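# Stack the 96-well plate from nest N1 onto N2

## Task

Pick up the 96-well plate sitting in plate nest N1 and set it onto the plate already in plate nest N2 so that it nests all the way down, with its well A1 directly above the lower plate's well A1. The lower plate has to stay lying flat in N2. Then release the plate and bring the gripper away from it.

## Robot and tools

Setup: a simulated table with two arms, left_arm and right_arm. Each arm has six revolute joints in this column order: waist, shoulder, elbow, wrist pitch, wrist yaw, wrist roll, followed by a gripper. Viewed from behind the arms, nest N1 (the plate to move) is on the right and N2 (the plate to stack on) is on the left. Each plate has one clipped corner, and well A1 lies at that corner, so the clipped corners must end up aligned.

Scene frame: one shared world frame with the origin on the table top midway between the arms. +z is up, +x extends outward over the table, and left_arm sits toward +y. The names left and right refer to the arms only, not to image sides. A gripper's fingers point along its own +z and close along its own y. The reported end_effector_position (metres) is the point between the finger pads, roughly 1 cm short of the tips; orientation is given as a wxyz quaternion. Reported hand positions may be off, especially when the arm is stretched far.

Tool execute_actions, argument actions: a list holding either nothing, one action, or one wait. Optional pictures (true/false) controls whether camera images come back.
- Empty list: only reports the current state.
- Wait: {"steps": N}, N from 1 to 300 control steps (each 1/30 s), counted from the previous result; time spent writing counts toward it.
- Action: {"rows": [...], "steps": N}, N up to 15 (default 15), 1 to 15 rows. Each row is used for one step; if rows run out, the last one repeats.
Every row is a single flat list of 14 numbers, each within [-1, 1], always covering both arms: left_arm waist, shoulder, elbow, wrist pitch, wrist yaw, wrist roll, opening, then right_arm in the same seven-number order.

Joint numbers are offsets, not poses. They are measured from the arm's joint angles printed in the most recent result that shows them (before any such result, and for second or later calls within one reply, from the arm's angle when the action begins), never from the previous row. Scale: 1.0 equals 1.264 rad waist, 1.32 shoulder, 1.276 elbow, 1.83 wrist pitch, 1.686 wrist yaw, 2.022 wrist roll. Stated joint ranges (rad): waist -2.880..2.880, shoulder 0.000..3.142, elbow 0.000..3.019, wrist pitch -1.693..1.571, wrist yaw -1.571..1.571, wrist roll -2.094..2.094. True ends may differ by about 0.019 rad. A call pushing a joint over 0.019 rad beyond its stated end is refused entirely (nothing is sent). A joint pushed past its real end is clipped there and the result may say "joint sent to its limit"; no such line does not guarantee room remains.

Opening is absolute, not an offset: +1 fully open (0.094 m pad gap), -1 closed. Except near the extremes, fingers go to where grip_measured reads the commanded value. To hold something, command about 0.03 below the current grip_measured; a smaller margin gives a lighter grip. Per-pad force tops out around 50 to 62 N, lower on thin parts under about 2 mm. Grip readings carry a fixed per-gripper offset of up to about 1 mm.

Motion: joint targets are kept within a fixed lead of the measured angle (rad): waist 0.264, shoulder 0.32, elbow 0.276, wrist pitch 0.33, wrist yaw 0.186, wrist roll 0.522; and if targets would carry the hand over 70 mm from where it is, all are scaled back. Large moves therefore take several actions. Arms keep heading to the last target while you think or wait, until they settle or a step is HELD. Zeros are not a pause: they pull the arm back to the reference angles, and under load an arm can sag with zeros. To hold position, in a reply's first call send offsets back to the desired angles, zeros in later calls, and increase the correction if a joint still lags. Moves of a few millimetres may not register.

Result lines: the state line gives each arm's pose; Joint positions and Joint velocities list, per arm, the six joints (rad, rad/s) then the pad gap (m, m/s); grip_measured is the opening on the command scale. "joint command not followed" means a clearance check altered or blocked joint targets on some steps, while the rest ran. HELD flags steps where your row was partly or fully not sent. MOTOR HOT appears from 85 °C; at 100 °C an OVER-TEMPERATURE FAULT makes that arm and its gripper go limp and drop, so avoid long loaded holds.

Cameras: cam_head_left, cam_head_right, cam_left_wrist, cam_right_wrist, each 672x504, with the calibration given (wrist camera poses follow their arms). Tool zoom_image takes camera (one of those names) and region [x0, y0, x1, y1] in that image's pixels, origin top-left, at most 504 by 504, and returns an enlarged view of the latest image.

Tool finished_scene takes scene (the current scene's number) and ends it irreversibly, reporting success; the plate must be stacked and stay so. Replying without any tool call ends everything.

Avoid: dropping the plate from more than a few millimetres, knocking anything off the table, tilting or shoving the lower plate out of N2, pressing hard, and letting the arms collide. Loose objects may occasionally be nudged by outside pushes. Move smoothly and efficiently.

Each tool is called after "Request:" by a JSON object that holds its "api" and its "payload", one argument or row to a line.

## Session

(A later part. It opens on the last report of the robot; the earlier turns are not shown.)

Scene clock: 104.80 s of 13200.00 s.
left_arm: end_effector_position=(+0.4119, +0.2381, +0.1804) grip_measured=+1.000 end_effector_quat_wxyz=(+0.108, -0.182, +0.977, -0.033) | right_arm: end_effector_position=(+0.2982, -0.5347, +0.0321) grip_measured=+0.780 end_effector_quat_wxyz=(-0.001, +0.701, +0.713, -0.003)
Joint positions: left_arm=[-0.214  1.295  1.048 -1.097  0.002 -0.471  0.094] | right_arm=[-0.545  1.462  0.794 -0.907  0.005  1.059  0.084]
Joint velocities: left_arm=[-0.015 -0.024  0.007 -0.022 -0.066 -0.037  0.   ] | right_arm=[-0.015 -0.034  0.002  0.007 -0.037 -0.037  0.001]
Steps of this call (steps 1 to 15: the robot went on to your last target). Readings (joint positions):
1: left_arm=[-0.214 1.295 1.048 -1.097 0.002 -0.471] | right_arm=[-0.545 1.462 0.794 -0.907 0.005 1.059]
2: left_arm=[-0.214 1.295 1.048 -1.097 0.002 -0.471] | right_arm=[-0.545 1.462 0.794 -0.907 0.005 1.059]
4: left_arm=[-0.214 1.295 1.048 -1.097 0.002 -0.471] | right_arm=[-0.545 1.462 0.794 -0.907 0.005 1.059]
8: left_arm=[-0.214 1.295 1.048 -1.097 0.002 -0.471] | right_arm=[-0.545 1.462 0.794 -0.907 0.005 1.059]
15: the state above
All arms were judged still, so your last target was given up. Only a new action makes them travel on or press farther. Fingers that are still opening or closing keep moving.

Request:
{"api": "execute_actions", "payload": {
  "actions": [
    {"rows":[[0,0,0.02,0,0,0,1,0,0,0.008,0,0,0,0.748],[0,0,0.02,0,0,0,1,0,0,0.02,0,0,0,0.748],[0,0,0.02,0,0,0,1,0,-0.012,0.03,-0.008,0,0,0.748],[0,0,0.02,0,0,0,1,0,-0.018,0.038,-0.018,0,0,0.748],[0,0,0.02,0,0,0,1,0,-0.024,0.046,-0.028,0,0,0.748],[0,0,0.02,0,0,0,1,0,-0.03,0.054,-0.038,0,0,0.748],[0,0,0.02,0,0,0,1,0,-0.036,0.062,-0.048,0,0,0.748],[0,0,0.02,0,0,0,1,0,-0.042,0.07,-0.058,0,0,0.748],[0,0,0.02,0,0,0,1,0,-0.048,0.078,-0.068,0,0,0.748],[0,0,0.02,0,0,0,1,0,-0.054,0.086,-0.08,0,0,0.748],[0,0,0.02,0,0,0,1,0,-0.06,0.093,-0.092,0,0,0.748],[0,0,0.02,0,0,0,1,0,-0.067,0.1,-0.103,0,0,0.748]]}
  ],
  "pictures": false
}}

Request:
{"api": "execute_actions", "payload": {
  "actions": [
    {"steps":15}
  ]
}}

Scene clock: 113.93 s of 13200.00 s.
left_arm: end_effector_position=(+0.4119, +0.2381, +0.1804) grip_measured=+1.000 end_effector_quat_wxyz=(+0.108, -0.182, +0.977, -0.033) | right_arm: end_effector_position=(+0.3005, -0.5361, +0.0875) grip_measured=+0.780 end_effector_quat_wxyz=(-0.001, +0.701, +0.713, -0.003)
Joint positions: left_arm=[-0.214  1.295  1.048 -1.097  0.002 -0.471  0.094] | right_arm=[-0.545  1.375  0.879 -1.079  0.006  1.059  0.084]
Joint velocities: left_arm=[ 0.005 -0.015  0.002  0.007 -0.022 -0.066  0.   ] | right_arm=[-0.015 -0.22   0.144 -0.095 -0.051 -0.066  0.001]
Steps of this call (steps 1 to 90: nothing new was sent; then 5.63 s passed at rest; steps 91 to 105: all 15 steps of this action). Readings (joint positions):
91: left_arm=[-0.214 1.295 1.048 -1.097 0.002 -0.471] | right_arm=[-0.545 1.462 0.794 -0.907 0.005 1.059]
92: left_arm=[-0.214 1.295 1.048 -1.097 0.002 -0.471] | right_arm=[-0.545 1.462 0.794 -0.907 0.005 1.059]
94: left_arm=[-0.214 1.295 1.048 -1.097 0.002 -0.471] | right_arm=[-0.545 1.460 0.795 -0.913 0.006 1.059]
98: left_arm=[-0.214 1.295 1.048 -1.097 0.002 -0.471] | right_arm=[-0.545 1.442 0.816 -0.971 0.006 1.059]
105: the state above

Scene clock: 114.43 s of 13200.00 s.
left_arm: end_effector_position=(+0.4119, +0.2381, +0.1804) grip_measured=+1.000 end_effector_quat_wxyz=(+0.108, -0.182, +0.977, -0.033) | right_arm: end_effector_position=(+0.3018, -0.5368, +0.0937) grip_measured=+0.780 end_effector_quat_wxyz=(+0.004, +0.701, +0.713, -0.002)
Joint positions: left_arm=[-0.214  1.295  1.048 -1.097  0.002 -0.471  0.094] | right_arm=[-0.545  1.364  0.886 -1.087  0.006  1.059  0.084]
Joint velocities: left_arm=[-0.015  0.005 -0.012 -0.027 -0.037 -0.037  0.   ] | right_arm=[-0.015 -0.005  0.007  0.007  0.022 -0.007  0.   ]
Steps of this call (steps 1 to 15: the robot went on to your last target). Readings (joint positions):
1: left_arm=[-0.214 1.295 1.048 -1.097 0.002 -0.471] | right_arm=[-0.545 1.369 0.883 -1.081 0.006 1.059]
2: left_arm=[-0.214 1.295 1.048 -1.097 0.002 -0.471] | right_arm=[-0.545 1.365 0.886 -1.083 0.006 1.059]
4: left_arm=[-0.214 1.295 1.048 -1.097 0.002 -0.471] | right_arm=[-0.545 1.364 0.886 -1.084 0.006 1.059]
8: left_arm=[-0.214 1.295 1.048 -1.097 0.002 -0.471] | right_arm=[-0.545 1.364 0.886 -1.087 0.006 1.059]
15: the state above
camera_calibration (this result's frames):
cam_left_wrist: T_world_to_cam=[[0.348158, -0.932555, 0.0955371, 0.0617024], [-0.868271, -0.282371, 0.407887, 0.355325], [-0.3534, -0.224961, -0.90802, 0.485726], [0, 0, 0, 1]] pos_world=[0.458692, 0.267144, 0.290222]
cam_right_wrist: T_world_to_cam=[[-0.999476, -0.0308731, -0.00967953, 0.289123], [-0.0308164, 0.817196, 0.575536, 0.397161], [-0.0098585, 0.575533, -0.817719, 0.511087], [0, 0, 0, 1]] pos_world=[0.30625, -0.609779, 0.192144]

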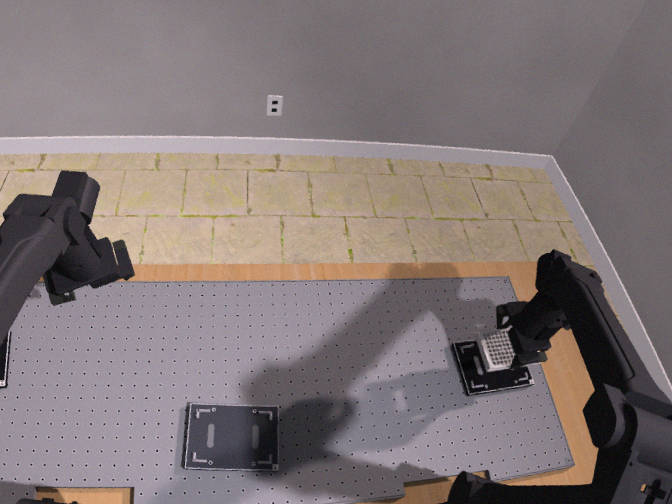

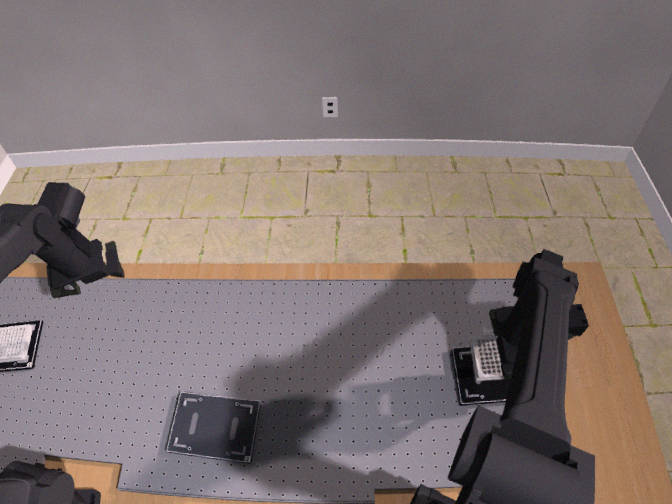

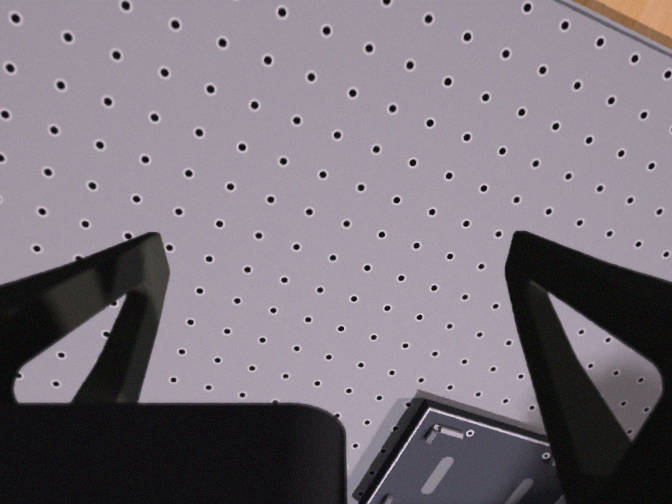

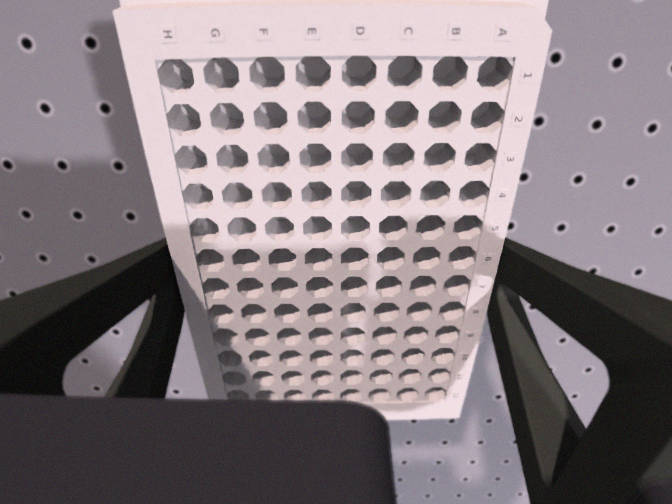

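Request:
{"api": "execute_actions", "payload": {
  "actions": [
    {"rows":[[0,0,0.02,0,0,0,1,0.02,0,0.01,0,0,0,0.748],[0,0,0.02,0,0,0,1,0.05,0,0.01,0,0,0,0.748],[0,0,0.02,0,0,0,1,0.09,0,0.01,0,0,0,0.748],[0,0,0.02,0,0,0,1,0.14,0,0.01,0,0,0,0.748],[0,0,0.02,0,0,0,1,0.2,0,0.01,0,0,0,0.748],[0,0,0.02,0,0,0,1,0.26,0,0.01,0,0,0,0.748],[0,0,0.02,0,0,0,1,0.32,0,0.01,0,0,0,0.748],[0,0,0.02,0,0,0,1,0.38,0,0.01,0,0,0,0.748],[0,0,0.02,0,0,0,1,0.44,0,0.01,0,0,0,0.748],[0,0,0.02,0,0,0,1,0.5,0,0.01,0,0,0,0.748],[0,0,0.02,0,0,0,1,0.56,0,0.01,0,0,0,0.748],[0,0,0.02,0,0,0,1,0.62,0,0.01,0,0,0,0.748],[0,0,0.02,0,0,0,1,0.68,0,0.01,0,0,0,0.748],[0,0,0.02,0,0,0,1,0.74,0,0.01,0,0,0,0.748],[0,0,0.02,0,0,0,1,0.79,0,0.01,0,0,0,0.748]]}
  ],
  "pictures": false
}}

Request:
{"api": "execute_actions", "payload": {
  "actions": [
    {"steps":40}
  ]
}}

Scene clock: 124.77 s of 13200.00 s.
left_arm: end_effector_position=(+0.4119, +0.2381, +0.1804) grip_measured=+1.000 end_effector_quat_wxyz=(+0.108, -0.182, +0.977, -0.033) | right_arm: end_effector_position=(+0.3312, -0.2737, +0.0937) grip_measured=+0.780 end_effector_quat_wxyz=(+0.005, +0.380, +0.925, -0.001)
Joint positions: left_arm=[-0.214  1.295  1.048 -1.097  0.002 -0.471  0.094] | right_arm=[ 0.229  1.364  0.886 -1.087  0.008  1.059  0.084]
Joint velocities: left_arm=[-0.005 -0.005  0.007 -0.007 -0.007 -0.037  0.   ] | right_arm=[ 2.164 -0.015 -0.012 -0.012 -0.007 -0.007  0.   ]
Steps of this call (steps 1 to 15: the robot went on to your last target; steps 16 to 90: nothing new was sent; then 6.83 s passed at rest; steps 91 to 105: all 15 steps of this action). Readings (joint positions):
91: left_arm=[-0.214 1.295 1.048 -1.097 0.002 -0.471] | right_arm=[-0.544 1.364 0.886 -1.087 0.006 1.059]
92: left_arm=[-0.214 1.295 1.048 -1.097 0.002 -0.471] | right_arm=[-0.538 1.364 0.886 -1.087 0.006 1.059]
94: left_arm=[-0.214 1.295 1.048 -1.097 0.002 -0.471] | right_arm=[-0.499 1.364 0.886 -1.087 0.008 1.059]
98: left_arm=[-0.214 1.295 1.048 -1.097 0.002 -0.471] | right_arm=[-0.280 1.364 0.886 -1.087 0.009 1.059]
105: the state above

Scene clock: 126.10 s of 13200.00 s.
left_arm: end_effector_position=(+0.4119, +0.2381, +0.1804) grip_measured=+1.000 end_effector_quat_wxyz=(+0.108, -0.182, +0.977, -0.033) | right_arm: end_effector_position=(+0.3016, -0.2010, +0.0937) grip_measured=+0.780 end_effector_quat_wxyz=(+0.003, +0.275, +0.961, +0.001)
Joint positions: left_arm=[-0.214  1.295  1.048 -1.097  0.002 -0.471  0.094] | right_arm=[ 0.45   1.364  0.886 -1.087  0.003  1.059  0.084]
Joint velocities: left_arm=[ 0.005 -0.005 -0.022 -0.002 -0.066  0.007  0.   ] | right_arm=[-0.005 -0.005 -0.012 -0.022 -0.007 -0.007 -0.001]
Steps of this call (steps 1 to 30: the robot went on to your last target; steps 31 to 40: nothing new was sent). Readings (joint positions):
1: left_arm=[-0.214 1.295 1.048 -1.097 0.002 -0.471] | right_arm=[0.303 1.364 0.886 -1.087 0.008 1.059]
2: left_arm=[-0.214 1.295 1.048 -1.097 0.002 -0.471] | right_arm=[0.374 1.364 0.886 -1.087 0.007 1.059]
4: left_arm=[-0.214 1.295 1.048 -1.097 0.002 -0.471] | right_arm=[0.479 1.364 0.886 -1.087 0.002 1.059]
8: left_arm=[-0.214 1.295 1.048 -1.097 0.002 -0.471] | right_arm=[0.502 1.364 0.886 -1.087 0.001 1.059]
40: the state above
All arms were judged still, so your last target was given up. Only a new action makes them travel on or press farther. Fingers that are still opening or closing keep moving.
camera_calibration (this result's frames):
cam_left_wrist: T_world_to_cam=[[0.348158, -0.932555, 0.0955371, 0.0617024], [-0.868271, -0.282371, 0.407887, 0.355325], [-0.3534, -0.224961, -0.90802, 0.485726], [0, 0, 0, 1]] pos_world=[0.458692, 0.267144, 0.290222]
cam_right_wrist: T_world_to_cam=[[-0.518091, -0.855255, -0.0110163, -0.0115233], [-0.70159, 0.417567, 0.577416, 0.244566], [-0.489238, 0.306883, -0.816375, 0.408291], [0, 0, 0, 1]] pos_world=[0.365366, -0.237276, 0.191975]

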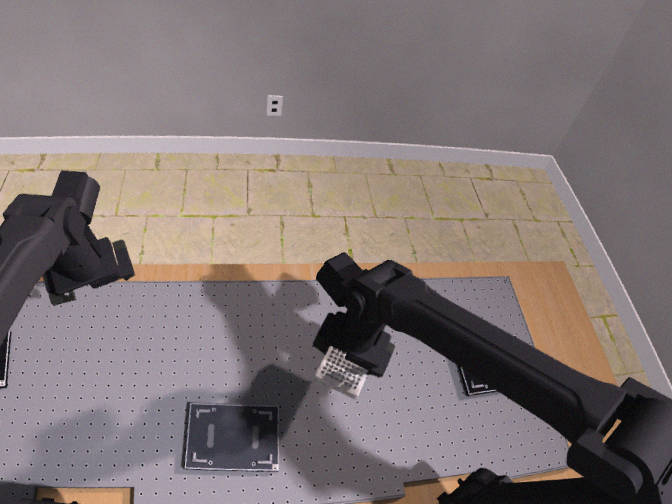

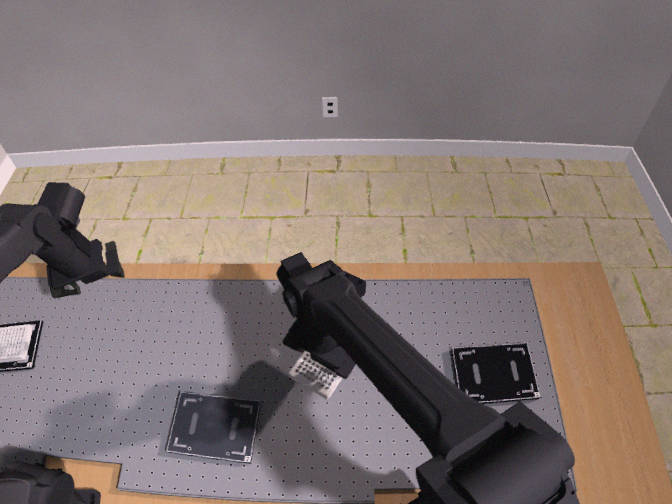

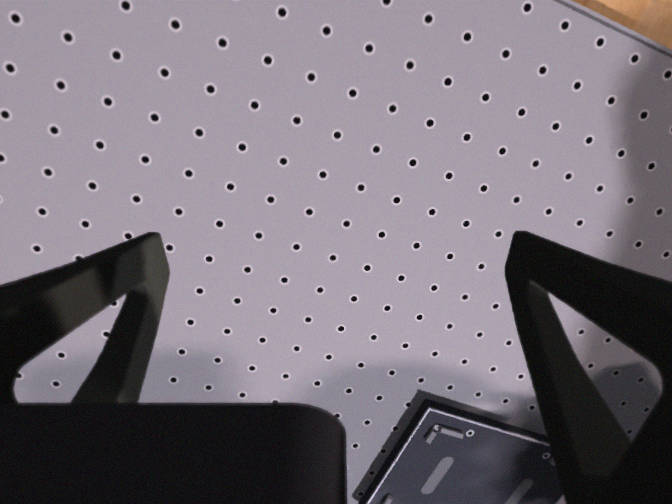

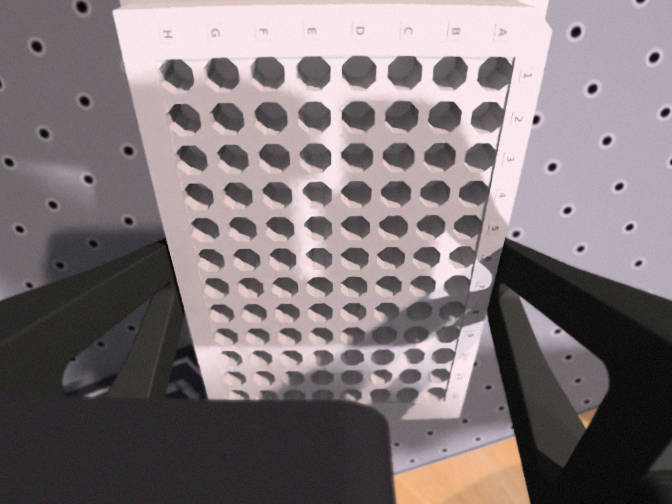

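Request:
{"api": "execute_actions", "payload": {
  "actions": [
    {"rows":[[0,0,0.02,0,0,0,1,0,0.012,-0.006,0.01,0,0,0.748],[0,0,0.02,0,0,0,1,0,0.02,-0.012,0.02,0,0,0.748],[0,0,0.02,0,0,0,1,0,0.028,-0.02,0.03,0,0,0.748],[0,0,0.02,0,0,0,1,0,0.036,-0.027,0.04,0,0,0.748],[0,0,0.02,0,0,0,1,0,0.044,-0.034,0.05,0,0,0.748],[0,0,0.02,0,0,0,1,0,0.052,-0.041,0.06,0,0,0.748],[0,0,0.02,0,0,0,1,0,0.06,-0.048,0.07,0,0,0.748],[0,0,0.02,0,0,0,1,0,0.068,-0.055,0.08,0,0,0.748],[0,0,0.02,0,0,0,1,0,0.075,-0.062,0.09,0,0,0.748],[0,0,0.02,0,0,0,1,0,0.082,-0.068,0.098,0,0,0.748],[0,0,0.02,0,0,0,1,0,0.087,-0.073,0.105,0,0,0.748],[0,0,0.02,0,0,0,1,0,0.091,-0.076,0.11,0,0,0.748],[0,0,0.02,0,0,0,1,0,0.093,-0.078,0.112,0,0,0.748]]}
  ],
  "pictures": false
}}

Request:
{"api": "execute_actions", "payload": {
  "actions": [
    {"steps":20}
  ],
  "pictures": false
}}

Scene clock: 136.20 s of 13200.00 s.
left_arm: end_effector_position=(+0.4119, +0.2381, +0.1804) grip_measured=+1.000 end_effector_quat_wxyz=(+0.108, -0.182, +0.977, -0.033) | right_arm: end_effector_position=(+0.2971, -0.2035, +0.0249) grip_measured=+0.780 end_effector_quat_wxyz=(-0.005, +0.275, +0.961, -0.007)
Joint positions: left_arm=[-0.214  1.295  1.048 -1.097  0.002 -0.471  0.094] | right_arm=[ 0.45   1.482  0.792 -0.899  0.003  1.059  0.084]
Joint velocities: left_arm=[-0.015 -0.005  0.007  0.032  0.007 -0.022  0.   ] | right_arm=[ 0.005  0.132 -0.095  0.071 -0.022 -0.037  0.001]
Steps of this call (steps 1 to 90: nothing new was sent; then 6.60 s passed at rest; steps 91 to 105: all 15 steps of this action). Readings (joint positions):
91: left_arm=[-0.214 1.295 1.048 -1.097 0.002 -0.471] | right_arm=[0.450 1.364 0.886 -1.085 0.003 1.059]
92: left_arm=[-0.214 1.295 1.048 -1.097 0.002 -0.471] | right_arm=[0.450 1.364 0.886 -1.079 0.003 1.059]
94: left_arm=[-0.214 1.295 1.048 -1.097 0.002 -0.471] | right_arm=[0.450 1.368 0.879 -1.053 0.003 1.059]
98: left_arm=[-0.214 1.295 1.048 -1.097 0.002 -0.471] | right_arm=[0.450 1.400 0.849 -0.982 0.003 1.059]
105: the state above

Scene clock: 136.87 s of 13200.00 s.
left_arm: end_effector_position=(+0.4119, +0.2381, +0.1804) grip_measured=+1.000 end_effector_quat_wxyz=(+0.108, -0.182, +0.977, -0.033) | right_arm: end_effector_position=(+0.2971, -0.2035, +0.0229) grip_measured=+0.780 end_effector_quat_wxyz=(-0.005, +0.275, +0.961, -0.007)
Joint positions: left_arm=[-0.214  1.295  1.048 -1.097  0.002 -0.471  0.094] | right_arm=[ 0.45   1.485  0.789 -0.891  0.003  1.059  0.084]
Joint velocities: left_arm=[-0.005 -0.005 -0.002  0.007 -0.007  0.037  0.   ] | right_arm=[ 0.005 -0.034 -0.002  0.002  0.095 -0.125 -0.   ]
Steps of this call (steps 1 to 15: the robot went on to your last target; steps 16 to 20: nothing new was sent). Readings (joint positions):
1: left_arm=[-0.214 1.295 1.048 -1.097 0.002 -0.471] | right_arm=[0.450 1.485 0.790 -0.897 0.003 1.059]
2: left_arm=[-0.214 1.295 1.048 -1.097 0.002 -0.471] | right_arm=[0.450 1.485 0.789 -0.896 0.003 1.059]
4: left_arm=[-0.214 1.295 1.048 -1.097 0.002 -0.471] | right_arm=[0.450 1.485 0.789 -0.893 0.003 1.059]
8: left_arm=[-0.214 1.295 1.048 -1.097 0.002 -0.471] | right_arm=[0.450 1.485 0.789 -0.891 0.003 1.059]
20: the state above
All arms were judged still, so your last target was given up. Only a new action makes them travel on or press farther. Fingers that are still opening or closing keep moving.

Essentially down. Release, lift.

Request:
{"api": "execute_actions", "payload": {
  "actions": [
    {"rows":[[0,0,0.02,0,0,0,1,0,0,0.008,0,0,0,0.77],[0,0,0.02,0,0,0,1,0,0,0.008,0,0,0,0.78],[0,0,0.02,0,0,0,1,0,0,0.008,0,0,0,0.79],[0,0,0.02,0,0,0,1,0,0,0.008,0,0,0,0.81],[0,0,0.02,0,0,0,1,0,0,0.008,0,0,0,0.85],[0,0,0.02,0,0,0,1,0,0,0.008,0,0,0,0.92],[0,0,0.02,0,0,0,1,0,0,0.008,0,0,0,1]]}
  ],
  "pictures": false
}}

Request:
{"api": "execute_actions", "payload": {
  "actions": [
    {"rows":[[0,0,0,0,0,0,1,0,-0.02,0.03,0,0,0,1],[0,0,0,0,0,0,1,0,-0.04,0.04,-0.02,0,0,1],[0,0,0,0,0,0,1,0,-0.06,0.05,-0.04,0,0,1],[0,0,0,0,0,0,1,0,-0.09,0.07,-0.06,0,0,1],[0,0,0,0,0,0,1,0,-0.12,0.09,-0.09,0,0,1],[0,0,0,0,0,0,1,0,-0.16,0.1,-0.11,0,0,1],[0,0,0,0,0,0,1,0,-0.2,0.1,-0.11,0,0,1]]}
  ],
  "pictures": false
}}

Request:
{"api": "execute_actions", "payload": {
  "actions": [
    {"rows":[[0,0,0,0,0,0,1,-0.1,0,0.02,0,0,0,1],[0,0,0,0,0,0,1,-0.2,0,0.02,0,0,0,1],[0,0,0,0,0,0,1,-0.4,0,0.02,0,0,0,1],[0,0,0,0,0,0,1,-0.95,0,0.02,0,0,0,1]]}
  ],
  "pictures": false
}}

Request:
{"api": "execute_actions", "payload": {
  "actions": [
    {"steps":25}
  ],
  "pictures": false
}}

Scene clock: 148.57 s of 13200.00 s.
left_arm: end_effector_position=(+0.4119, +0.2381, +0.1804) grip_measured=+1.000 end_effector_quat_wxyz=(+0.108, -0.182, +0.977, -0.033) | right_arm: end_effector_position=(+0.2971, -0.2035, +0.0229) grip_measured=+1.000 end_effector_quat_wxyz=(-0.005, +0.275, +0.961, -0.007)
Joint positions: left_arm=[-0.214  1.295  1.048 -1.097  0.002 -0.471  0.094] | right_arm=[ 0.45   1.485  0.789 -0.891  0.003  1.059  0.094]
Joint velocities: left_arm=[-0.005  0.024 -0.002  0.022  0.022  0.051  0.   ] | right_arm=[-0.024 -0.005 -0.002 -0.012 -0.066 -0.037  0.   ]
Steps of this call (steps 1 to 90: nothing new was sent; then 8.20 s passed at rest; steps 91 to 105: all 15 steps of this action). Readings (joint positions):
91: left_arm=[-0.214 1.295 1.048 -1.097 0.002 -0.471] | right_arm=[0.450 1.485 0.789 -0.891 0.003 1.059]
92: left_arm=[-0.214 1.295 1.048 -1.097 0.002 -0.471] | right_arm=[0.450 1.485 0.789 -0.891 0.003 1.059]
94: left_arm=[-0.214 1.295 1.048 -1.097 0.002 -0.471] | right_arm=[0.450 1.485 0.789 -0.891 0.003 1.059]
98: left_arm=[-0.214 1.295 1.048 -1.097 0.002 -0.471] | right_arm=[0.450 1.485 0.789 -0.891 0.003 1.059]
105: the state above

Scene clock: 149.07 s of 13200.00 s.
left_arm: end_effector_position=(+0.4119, +0.2381, +0.1804) grip_measured=+1.000 end_effector_quat_wxyz=(+0.108, -0.182, +0.977, -0.033) | right_arm: end_effector_position=(+0.3079, -0.1976, +0.1622) grip_measured=+1.000 end_effector_quat_wxyz=(+0.078, +0.274, +0.956, +0.075)
Joint positions: left_arm=[-0.214  1.295  1.048 -1.097  0.002 -0.471  0.094] | right_arm=[ 0.45   1.174  0.899 -1.079  0.003  1.059  0.094]
Joint velocities: left_arm=[-0.015 -0.024 -0.007  0.027 -0.022  0.007  0.   ] | right_arm=[-0.005 -0.005  0.071 -0.012 -0.007 -0.051  0.   ]
Steps of this call (steps 1 to 15: all 15 steps of this action). Readings (joint positions):
1: left_arm=[-0.214 1.295 1.048 -1.097 0.002 -0.471] | right_arm=[0.450 1.484 0.789 -0.891 0.003 1.059]
2: left_arm=[-0.214 1.295 1.048 -1.097 0.002 -0.471] | right_arm=[0.450 1.480 0.789 -0.897 0.003 1.059]
4: left_arm=[-0.214 1.295 1.048 -1.097 0.002 -0.471] | right_arm=[0.450 1.457 0.796 -0.939 0.003 1.059]
8: left_arm=[-0.214 1.295 1.048 -1.097 0.002 -0.471] | right_arm=[0.450 1.339 0.831 -1.042 0.003 1.059]
15: the state above

Scene clock: 149.57 s of 13200.00 s.
left_arm: end_effector_position=(+0.4119, +0.2381, +0.1804) grip_measured=+1.000 end_effector_quat_wxyz=(+0.108, -0.182, +0.977, -0.033) | right_arm: end_effector_position=(+0.3150, -0.5279, +0.1629) grip_measured=+1.000 end_effector_quat_wxyz=(+0.104, +0.683, +0.722, +0.032)
Joint positions: left_arm=[-0.214  1.295  1.048 -1.097  0.002 -0.471  0.094] | right_arm=[-0.509  1.173  0.9   -1.079  0.     1.059  0.094]
Joint velocities: left_arm=[-0.005 -0.024 -0.007  0.012 -0.081  0.022  0.   ] | right_arm=[-2.212 -0.005 -0.002 -0.002 -0.037 -0.022  0.   ]
Steps of this call (steps 1 to 15: all 15 steps of this action). Readings (joint positions):
1: left_arm=[-0.214 1.295 1.048 -1.097 0.002 -0.471] | right_arm=[0.441 1.173 0.900 -1.079 0.000 1.059]
2: left_arm=[-0.214 1.295 1.048 -1.097 0.002 -0.471] | right_arm=[0.413 1.173 0.900 -1.079 -0.002 1.059]
4: left_arm=[-0.214 1.295 1.048 -1.097 0.002 -0.471] | right_arm=[0.308 1.173 0.900 -1.079 -0.002 1.059]
8: left_arm=[-0.214 1.295 1.048 -1.097 0.002 -0.471] | right_arm=[0.023 1.173 0.900 -1.079 -0.001 1.059]
15: the state above

Scene clock: 150.40 s of 13200.00 s.
left_arm: end_effector_position=(+0.4119, +0.2381, +0.1804) grip_measured=+1.000 end_effector_quat_wxyz=(+0.108, -0.182, +0.977, -0.033) | right_arm: end_effector_position=(+0.2670, -0.6010, +0.1629) grip_measured=+1.000 end_effector_quat_wxyz=(+0.108, +0.766, +0.634, +0.017)
Joint positions: left_arm=[-0.214  1.295  1.048 -1.097  0.002 -0.471  0.094] | right_arm=[-0.75   1.173  0.9   -1.079  0.006  1.059  0.094]
Joint velocities: left_arm=[-0.015 -0.005  0.007 -0.002 -0.037 -0.051  0.   ] | right_arm=[-0.015  0.015 -0.012 -0.007 -0.007 -0.007  0.   ]
Steps of this call (steps 1 to 25: the robot went on to your last target). Readings (joint positions):
1: left_arm=[-0.214 1.295 1.048 -1.097 0.002 -0.471] | right_arm=[-0.585 1.173 0.900 -1.079 0.000 1.059]
2: left_arm=[-0.214 1.295 1.048 -1.097 0.002 -0.471] | right_arm=[-0.659 1.173 0.900 -1.079 0.001 1.059]
4: left_arm=[-0.214 1.295 1.048 -1.097 0.002 -0.471] | right_arm=[-0.768 1.173 0.900 -1.079 0.006 1.059]
8: left_arm=[-0.214 1.295 1.048 -1.097 0.002 -0.471] | right_arm=[-0.793 1.173 0.900 -1.079 0.007 1.059]
25: the state above

Request:
{"api": "execute_actions", "payload": {
  "actions": [
    {"rows":[[-0.1,0,0.1,0,0,0,1,0,0,0.02,0,0,0,1],[-0.2,0.03,0.15,0,0,0,1,0,0,0.02,0,0,0,1],[-0.3,0.06,0.2,0,0,0,1,0,0,0.02,0,0,0,1],[-0.4,0.1,0.25,0,0,0,1,0,0,0.02,0,0,0,1],[-0.5,0.13,0.3,0,0,0,1,0,0,0.02,0,0,0,1],[-0.6,0.16,0.35,0,0,0,1,0,0,0.02,0,0,0,1],[-0.735,0.2,0.397,-0.046,0,0,1,0,0,0.02,0,0,0,1],[-0.735,0.23,0.397,-0.046,0,0,1,0,0,0.02,0,0,0,1],[-0.735,0.26,0.397,-0.046,0,0,1,0,0,0.02,0,0,0,1],[-0.735,0.3,0.397,-0.046,0,0,1,0,0,0.02,0,0,0,1],[-0.735,0.33,0.397,-0.046,0,0,1,0,0,0.02,0,0,0,1],[-0.735,0.36,0.397,-0.046,0,0,1,0,0,0.02,0,0,0,1],[-0.735,0.39,0.397,-0.046,0,0,1,0,0,0.02,0,0,0,1],[-0.735,0.42,0.397,-0.046,0,0,1,0,0,0.02,0,0,0,1],[-0.735,0.45,0.397,-0.046,0,0,1,0,0,0.02,0,0,0,1]]}
  ],
  "pictures": false
}}

Request:
{"api": "execute_actions", "payload": {
  "actions": [
    {"steps":45}
  ]
}}

Scene clock: 162.40 s of 13200.00 s.
left_arm: end_effector_position=(+0.4423, -0.0380, +0.1875) grip_measured=+1.000 end_effector_quat_wxyz=(+0.102, +0.078, +0.990, -0.061) | right_arm: end_effector_position=(+0.2670, -0.6010, +0.1629) grip_measured=+1.000 end_effector_quat_wxyz=(+0.108, +0.766, +0.634, +0.017)
Joint positions: left_arm=[-0.741  1.624  1.417 -1.126 -0.002 -0.471  0.094] | right_arm=[-0.75   1.173  0.9   -1.079  0.006  1.059  0.094]
Joint velocities: left_arm=[-1.06   0.952  0.383  0.012  0.022  0.037  0.   ] | right_arm=[ 0.024 -0.005 -0.002 -0.022 -0.022 -0.022  0.   ]
Steps of this call (steps 1 to 15: the robot went on to your last target; steps 16 to 90: nothing new was sent; then 8.50 s passed at rest; steps 91 to 105: all 15 steps of this action). Readings (joint positions):
91: left_arm=[-0.222 1.295 1.053 -1.097 -0.001 -0.471] | right_arm=[-0.750 1.173 0.900 -1.079 0.006 1.059]
92: left_arm=[-0.241 1.298 1.062 -1.097 -0.002 -0.471] | right_arm=[-0.750 1.173 0.900 -1.079 0.006 1.059]
94: left_arm=[-0.306 1.310 1.097 -1.097 -0.002 -0.471] | right_arm=[-0.750 1.173 0.900 -1.079 0.006 1.059]
98: left_arm=[-0.467 1.391 1.221 -1.112 -0.002 -0.471] | right_arm=[-0.750 1.173 0.900 -1.079 0.006 1.059]
105: the state above

Scene clock: 163.90 s of 13200.00 s.
left_arm: end_effector_position=(+0.2959, -0.2015, +0.0708) grip_measured=+1.000 end_effector_quat_wxyz=(-0.000, +0.274, +0.962, -0.002) | right_arm: end_effector_position=(+0.2670, -0.6010, +0.1629) grip_measured=+1.000 end_effector_quat_wxyz=(+0.108, +0.766, +0.634, +0.017)
Joint positions: left_arm=[-1.137  1.908  1.508 -1.168  0.003 -0.471  0.094] | right_arm=[-0.75   1.173  0.9   -1.079  0.006  1.059  0.094]
Joint velocities: left_arm=[-0.005 -0.005  0.012 -0.012  0.022 -0.066  0.   ] | right_arm=[0.005 0.005 0.002 0.007 0.037 0.066 0.   ]
Steps of this call (steps 1 to 45: the robot went on to your last target). Readings (joint positions):
1: left_arm=[-0.777 1.657 1.429 -1.126 -0.002 -0.471] | right_arm=[-0.750 1.173 0.900 -1.079 0.006 1.059]
2: left_arm=[-0.813 1.689 1.436 -1.126 -0.002 -0.471] | right_arm=[-0.750 1.173 0.900 -1.079 0.006 1.059]
4: left_arm=[-0.886 1.748 1.443 -1.129 -0.002 -0.471] | right_arm=[-0.750 1.173 0.900 -1.079 0.006 1.059]
8: left_arm=[-1.043 1.847 1.455 -1.147 -0.002 -0.471] | right_arm=[-0.750 1.173 0.900 -1.079 0.006 1.059]
45: the state above
All arms were judged still, so your last target was given up. Only a new action makes them travel on or press farther. Fingers that are still opening or closing keep moving.
camera_calibration (this result's frames):
cam_left_wrist: T_world_to_cam=[[-0.528406, -0.848983, -0.00400833, -0.0141713], [-0.690516, 0.42702, 0.583817, 0.253055], [-0.493939, 0.31126, -0.811876, 0.38914], [0, 0, 0, 1]] pos_world=[0.359461, -0.241214, 0.168138]
cam_right_wrist: T_world_to_cam=[[-0.968473, 0.159333, -0.191502, 0.388709], [0.05056, 0.878436, 0.475178, 0.440153], [0.243934, 0.450515, -0.858797, 0.468099], [0, 0, 0, 1]] pos_world=[0.240015, -0.659466, 0.267289]

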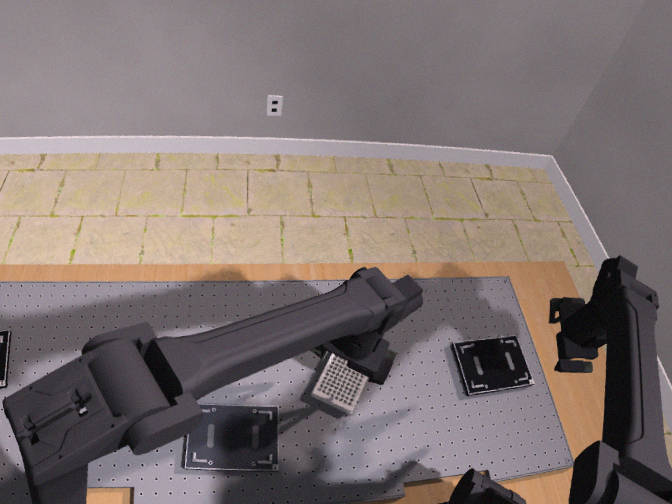

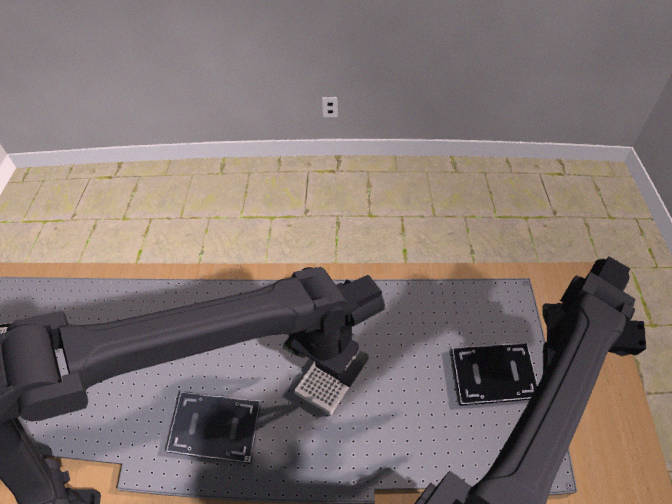

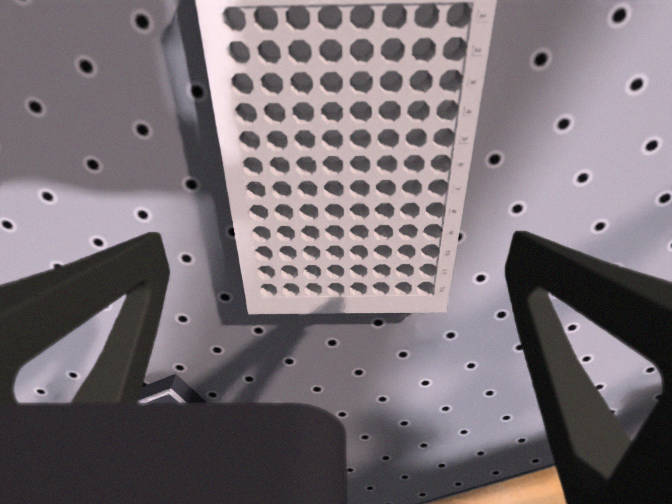

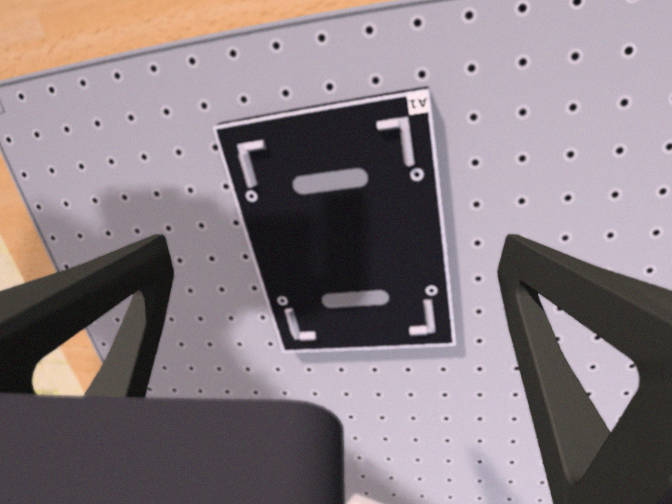

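Request:
{"api": "execute_actions", "payload": {
  "actions": [
    {"rows":[[-0.008,0.01,0.01,0.01,0,0,1,0,0,0.02,0,0,0,1],[-0.008,0.015,0.005,0.02,0,0,1,0,0,0.02,0,0,0,1],[-0.008,0.02,0,0.03,0,0,1,0,0,0.02,0,0,0,1],[-0.008,0.025,-0.005,0.04,0,0,1,0,0,0.02,0,0,0,1],[-0.008,0.03,-0.01,0.04,0,0,1,0,0,0.02,0,0,0,1]]}
  ],
  "pictures": false
}}

Request:
{"api": "execute_actions", "payload": {
  "actions": [
    {"steps":20}
  ]
}}

Scene clock: 175.63 s of 13200.00 s.
left_arm: end_effector_position=(+0.2992, -0.2095, +0.0547) grip_measured=+1.000 end_effector_quat_wxyz=(+0.009, +0.275, +0.961, -0.011) | right_arm: end_effector_position=(+0.2670, -0.6010, +0.1629) grip_measured=+1.000 end_effector_quat_wxyz=(+0.108, +0.766, +0.634, +0.017)
Joint positions: left_arm=[-1.139  1.931  1.497 -1.11   0.003 -0.471  0.094] | right_arm=[-0.75   1.173  0.9   -1.079  0.006  1.059  0.094]
Joint velocities: left_arm=[-0.005  0.005  0.007 -0.027  0.022 -0.037  0.   ] | right_arm=[-0.015 -0.005  0.002 -0.022 -0.007 -0.037  0.   ]
Steps of this call (steps 1 to 90: nothing new was sent; then 8.23 s passed at rest; steps 91 to 105: all 15 steps of this action). Readings (joint positions):
91: left_arm=[-1.137 1.908 1.508 -1.168 0.003 -0.471] | right_arm=[-0.750 1.173 0.900 -1.079 0.006 1.059]
92: left_arm=[-1.137 1.908 1.508 -1.163 0.003 -0.471] | right_arm=[-0.750 1.173 0.900 -1.079 0.006 1.059]
94: left_arm=[-1.138 1.909 1.508 -1.141 0.003 -0.471] | right_arm=[-0.750 1.173 0.900 -1.079 0.006 1.059]
98: left_arm=[-1.139 1.918 1.505 -1.111 0.003 -0.471] | right_arm=[-0.750 1.173 0.900 -1.079 0.006 1.059]
105: the state above

Scene clock: 176.30 s of 13200.00 s.
left_arm: end_effector_position=(+0.2992, -0.2095, +0.0547) grip_measured=+1.000 end_effector_quat_wxyz=(+0.009, +0.275, +0.961, -0.011) | right_arm: end_effector_position=(+0.2670, -0.6010, +0.1629) grip_measured=+1.000 end_effector_quat_wxyz=(+0.108, +0.766, +0.634, +0.017)
Joint positions: left_arm=[-1.139  1.931  1.497 -1.11   0.003 -0.471  0.094] | right_arm=[-0.75   1.173  0.9   -1.079  0.006  1.059  0.094]
Joint velocities: left_arm=[-0.005  0.005 -0.017 -0.022 -0.095  0.022  0.   ] | right_arm=[ 0.005 -0.015 -0.007  0.007 -0.007 -0.051  0.   ]
Steps of this call (steps 1 to 15: the robot went on to your last target; steps 16 to 20: nothing new was sent). Readings (joint positions):
1: left_arm=[-1.139 1.931 1.497 -1.110 0.003 -0.471] | right_arm=[-0.750 1.173 0.900 -1.079 0.006 1.059]
2: left_arm=[-1.139 1.931 1.497 -1.110 0.003 -0.471] | right_arm=[-0.750 1.173 0.900 -1.079 0.006 1.059]
4: left_arm=[-1.139 1.931 1.497 -1.110 0.003 -0.471] | right_arm=[-0.750 1.173 0.900 -1.079 0.006 1.059]
8: left_arm=[-1.139 1.931 1.497 -1.110 0.003 -0.471] | right_arm=[-0.750 1.173 0.900 -1.079 0.006 1.059]
20: the state above
All arms were judged still, so your last target was given up. Only a new action makes them travel on or press farther. Fingers that are still opening or closing keep moving.
camera_calibration (this result's frames):
cam_left_wrist: T_world_to_cam=[[-0.530368, -0.847737, 0.00718847, -0.0190141], [-0.696904, 0.4408, 0.565703, 0.273899], [-0.482736, 0.295021, -0.824577, 0.374147], [0, 0, 0, 1]] pos_world=[0.361412, -0.247235, 0.153705]
cam_right_wrist: T_world_to_cam=[[-0.968473, 0.159333, -0.191502, 0.388709], [0.05056, 0.878436, 0.475178, 0.440153], [0.243934, 0.450515, -0.858797, 0.468099], [0, 0, 0, 1]] pos_world=[0.240015, -0.659466, 0.267289]

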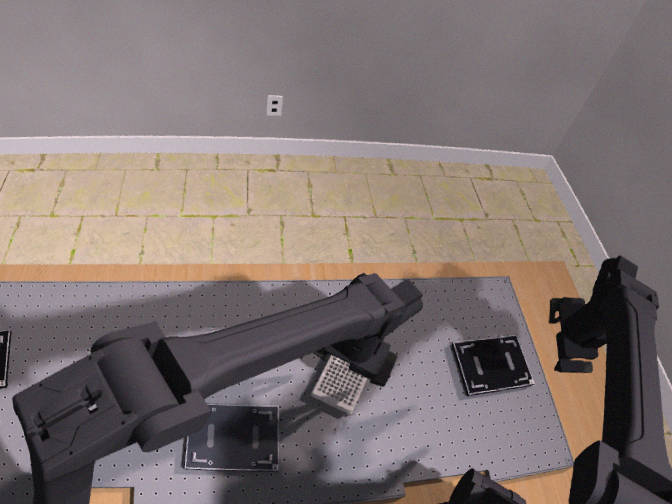

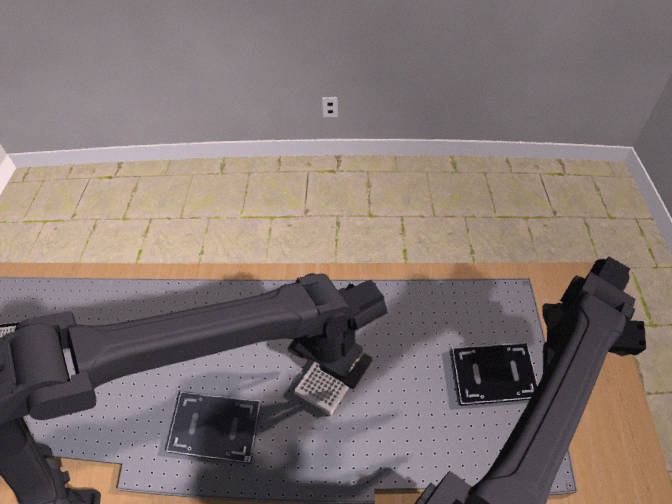

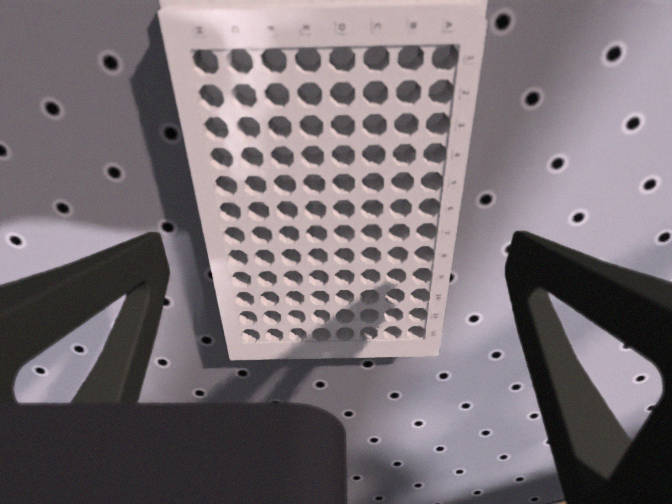

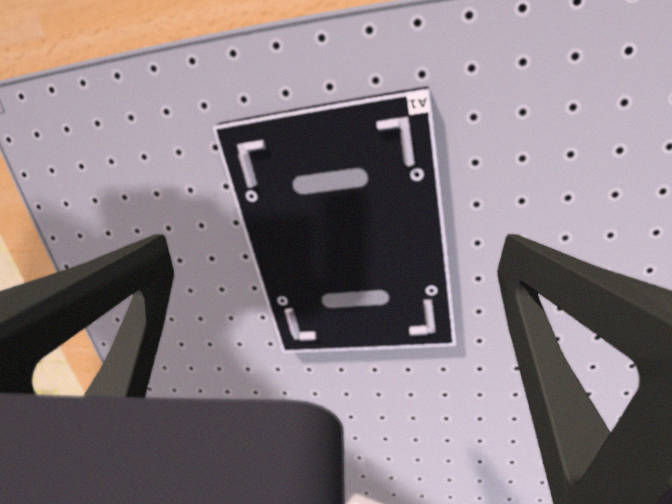

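Request:
{"api": "execute_actions", "payload": {
  "actions": [
    {"rows":[[0,0.015,0,0,0,0,1,0,0,0.02,0,0,0,1],[0,0.02,-0.005,0,0,0,1,0,0,0.02,0,0,0,1],[0,0.027,-0.01,0,0,0,1,0,0,0.02,0,0,0,1],[0,0.033,-0.012,0.011,0,0,1,0,0,0.02,0,0,0,1]]}
  ],
  "pictures": false
}}

Request:
{"api": "execute_actions", "payload": {
  "actions": [
    {"steps":15}
  ]
}}

Scene clock: 181.87 s of 13200.00 s.
left_arm: end_effector_position=(+0.2955, -0.2034, +0.0340) grip_measured=+1.000 end_effector_quat_wxyz=(-0.005, +0.275, +0.962, +0.002) | right_arm: end_effector_position=(+0.2670, -0.6010, +0.1629) grip_measured=+1.000 end_effector_quat_wxyz=(+0.108, +0.766, +0.634, +0.017)
Joint positions: left_arm=[-1.139  1.96   1.483 -1.105  0.003 -0.471  0.094] | right_arm=[-0.75   1.173  0.9   -1.079  0.006  1.059  0.094]
Joint velocities: left_arm=[-0.005 -0.015  0.007 -0.012 -0.007  0.037  0.   ] | right_arm=[-0.005 -0.024 -0.017 -0.002  0.037 -0.007  0.   ]
Steps of this call (steps 1 to 90: nothing new was sent; then 2.07 s passed at rest; steps 91 to 105: all 15 steps of this action). Readings (joint positions):
91: left_arm=[-1.139 1.931 1.497 -1.110 0.003 -0.471] | right_arm=[-0.750 1.173 0.900 -1.079 0.006 1.059]
92: left_arm=[-1.139 1.931 1.497 -1.110 0.003 -0.471] | right_arm=[-0.750 1.173 0.900 -1.079 0.006 1.059]
94: left_arm=[-1.139 1.933 1.495 -1.109 0.003 -0.471] | right_arm=[-0.750 1.173 0.900 -1.079 0.006 1.059]
98: left_arm=[-1.139 1.947 1.489 -1.105 0.003 -0.471] | right_arm=[-0.750 1.173 0.900 -1.079 0.006 1.059]
105: the state above

Scene clock: 182.37 s of 13200.00 s.
left_arm: end_effector_position=(+0.2955, -0.2034, +0.0340) grip_measured=+1.000 end_effector_quat_wxyz=(-0.005, +0.275, +0.962, +0.002) | right_arm: end_effector_position=(+0.2670, -0.6010, +0.1629) grip_measured=+1.000 end_effector_quat_wxyz=(+0.108, +0.766, +0.634, +0.017)
Joint positions: left_arm=[-1.139  1.96   1.483 -1.105  0.003 -0.471  0.094] | right_arm=[-0.75   1.173  0.9   -1.079  0.006  1.059  0.094]
Joint velocities: left_arm=[ 0.005 -0.005 -0.012 -0.002 -0.095 -0.081  0.   ] | right_arm=[-0.005  0.005  0.032 -0.017 -0.022 -0.007  0.   ]
Steps of this call (steps 1 to 15: the robot went on to your last target). Readings (joint positions):
1: left_arm=[-1.139 1.960 1.483 -1.105 0.003 -0.471] | right_arm=[-0.750 1.173 0.900 -1.079 0.006 1.059]
2: left_arm=[-1.139 1.960 1.483 -1.105 0.003 -0.471] | right_arm=[-0.750 1.173 0.900 -1.079 0.006 1.059]
4: left_arm=[-1.139 1.960 1.483 -1.105 0.003 -0.471] | right_arm=[-0.750 1.173 0.900 -1.079 0.006 1.059]
8: left_arm=[-1.139 1.960 1.483 -1.105 0.003 -0.471] | right_arm=[-0.750 1.173 0.900 -1.079 0.006 1.059]
15: the state above
All arms were judged still, so your last target was given up. Only a new action makes them travel on or press farther. Fingers that are still opening or closing keep moving.
camera_calibration (this result's frames):
cam_left_wrist: T_world_to_cam=[[-0.530396, -0.847691, -0.0100368, -0.0150465], [-0.685474, 0.421871, 0.593422, 0.27219], [-0.498804, 0.321629, -0.804829, 0.362986], [0, 0, 0, 1]] pos_world=[0.359658, -0.244331, 0.130467]
cam_right_wrist: T_world_to_cam=[[-0.968473, 0.159333, -0.191502, 0.388709], [0.05056, 0.878436, 0.475178, 0.440153], [0.243934, 0.450515, -0.858797, 0.468099], [0, 0, 0, 1]] pos_world=[0.240015, -0.659466, 0.267289]

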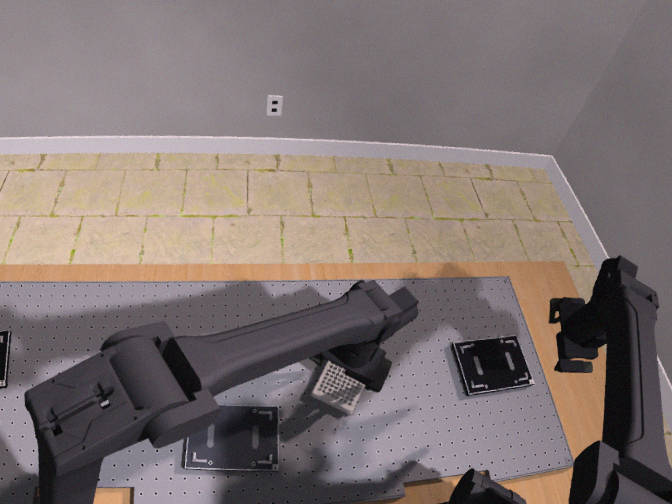

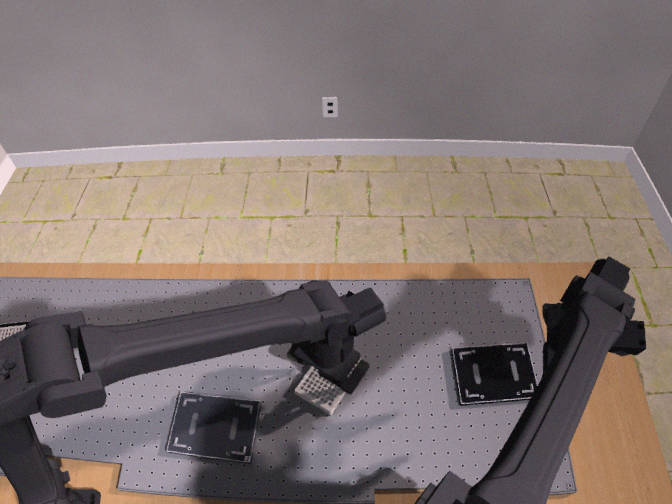

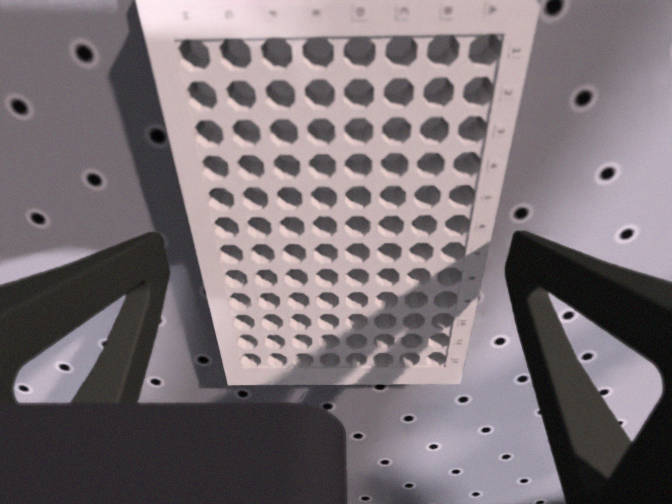

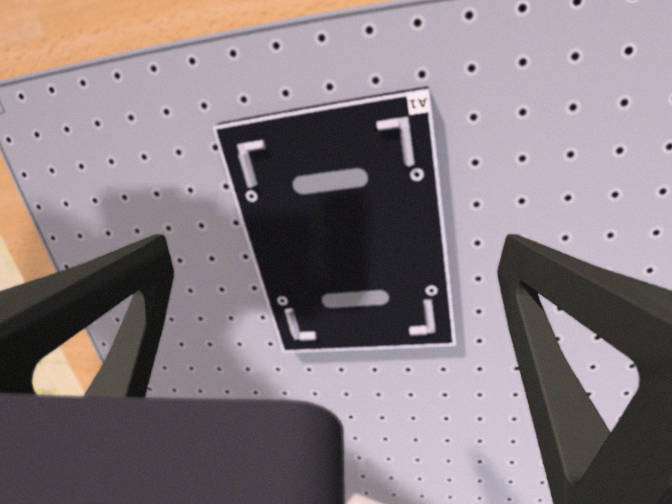

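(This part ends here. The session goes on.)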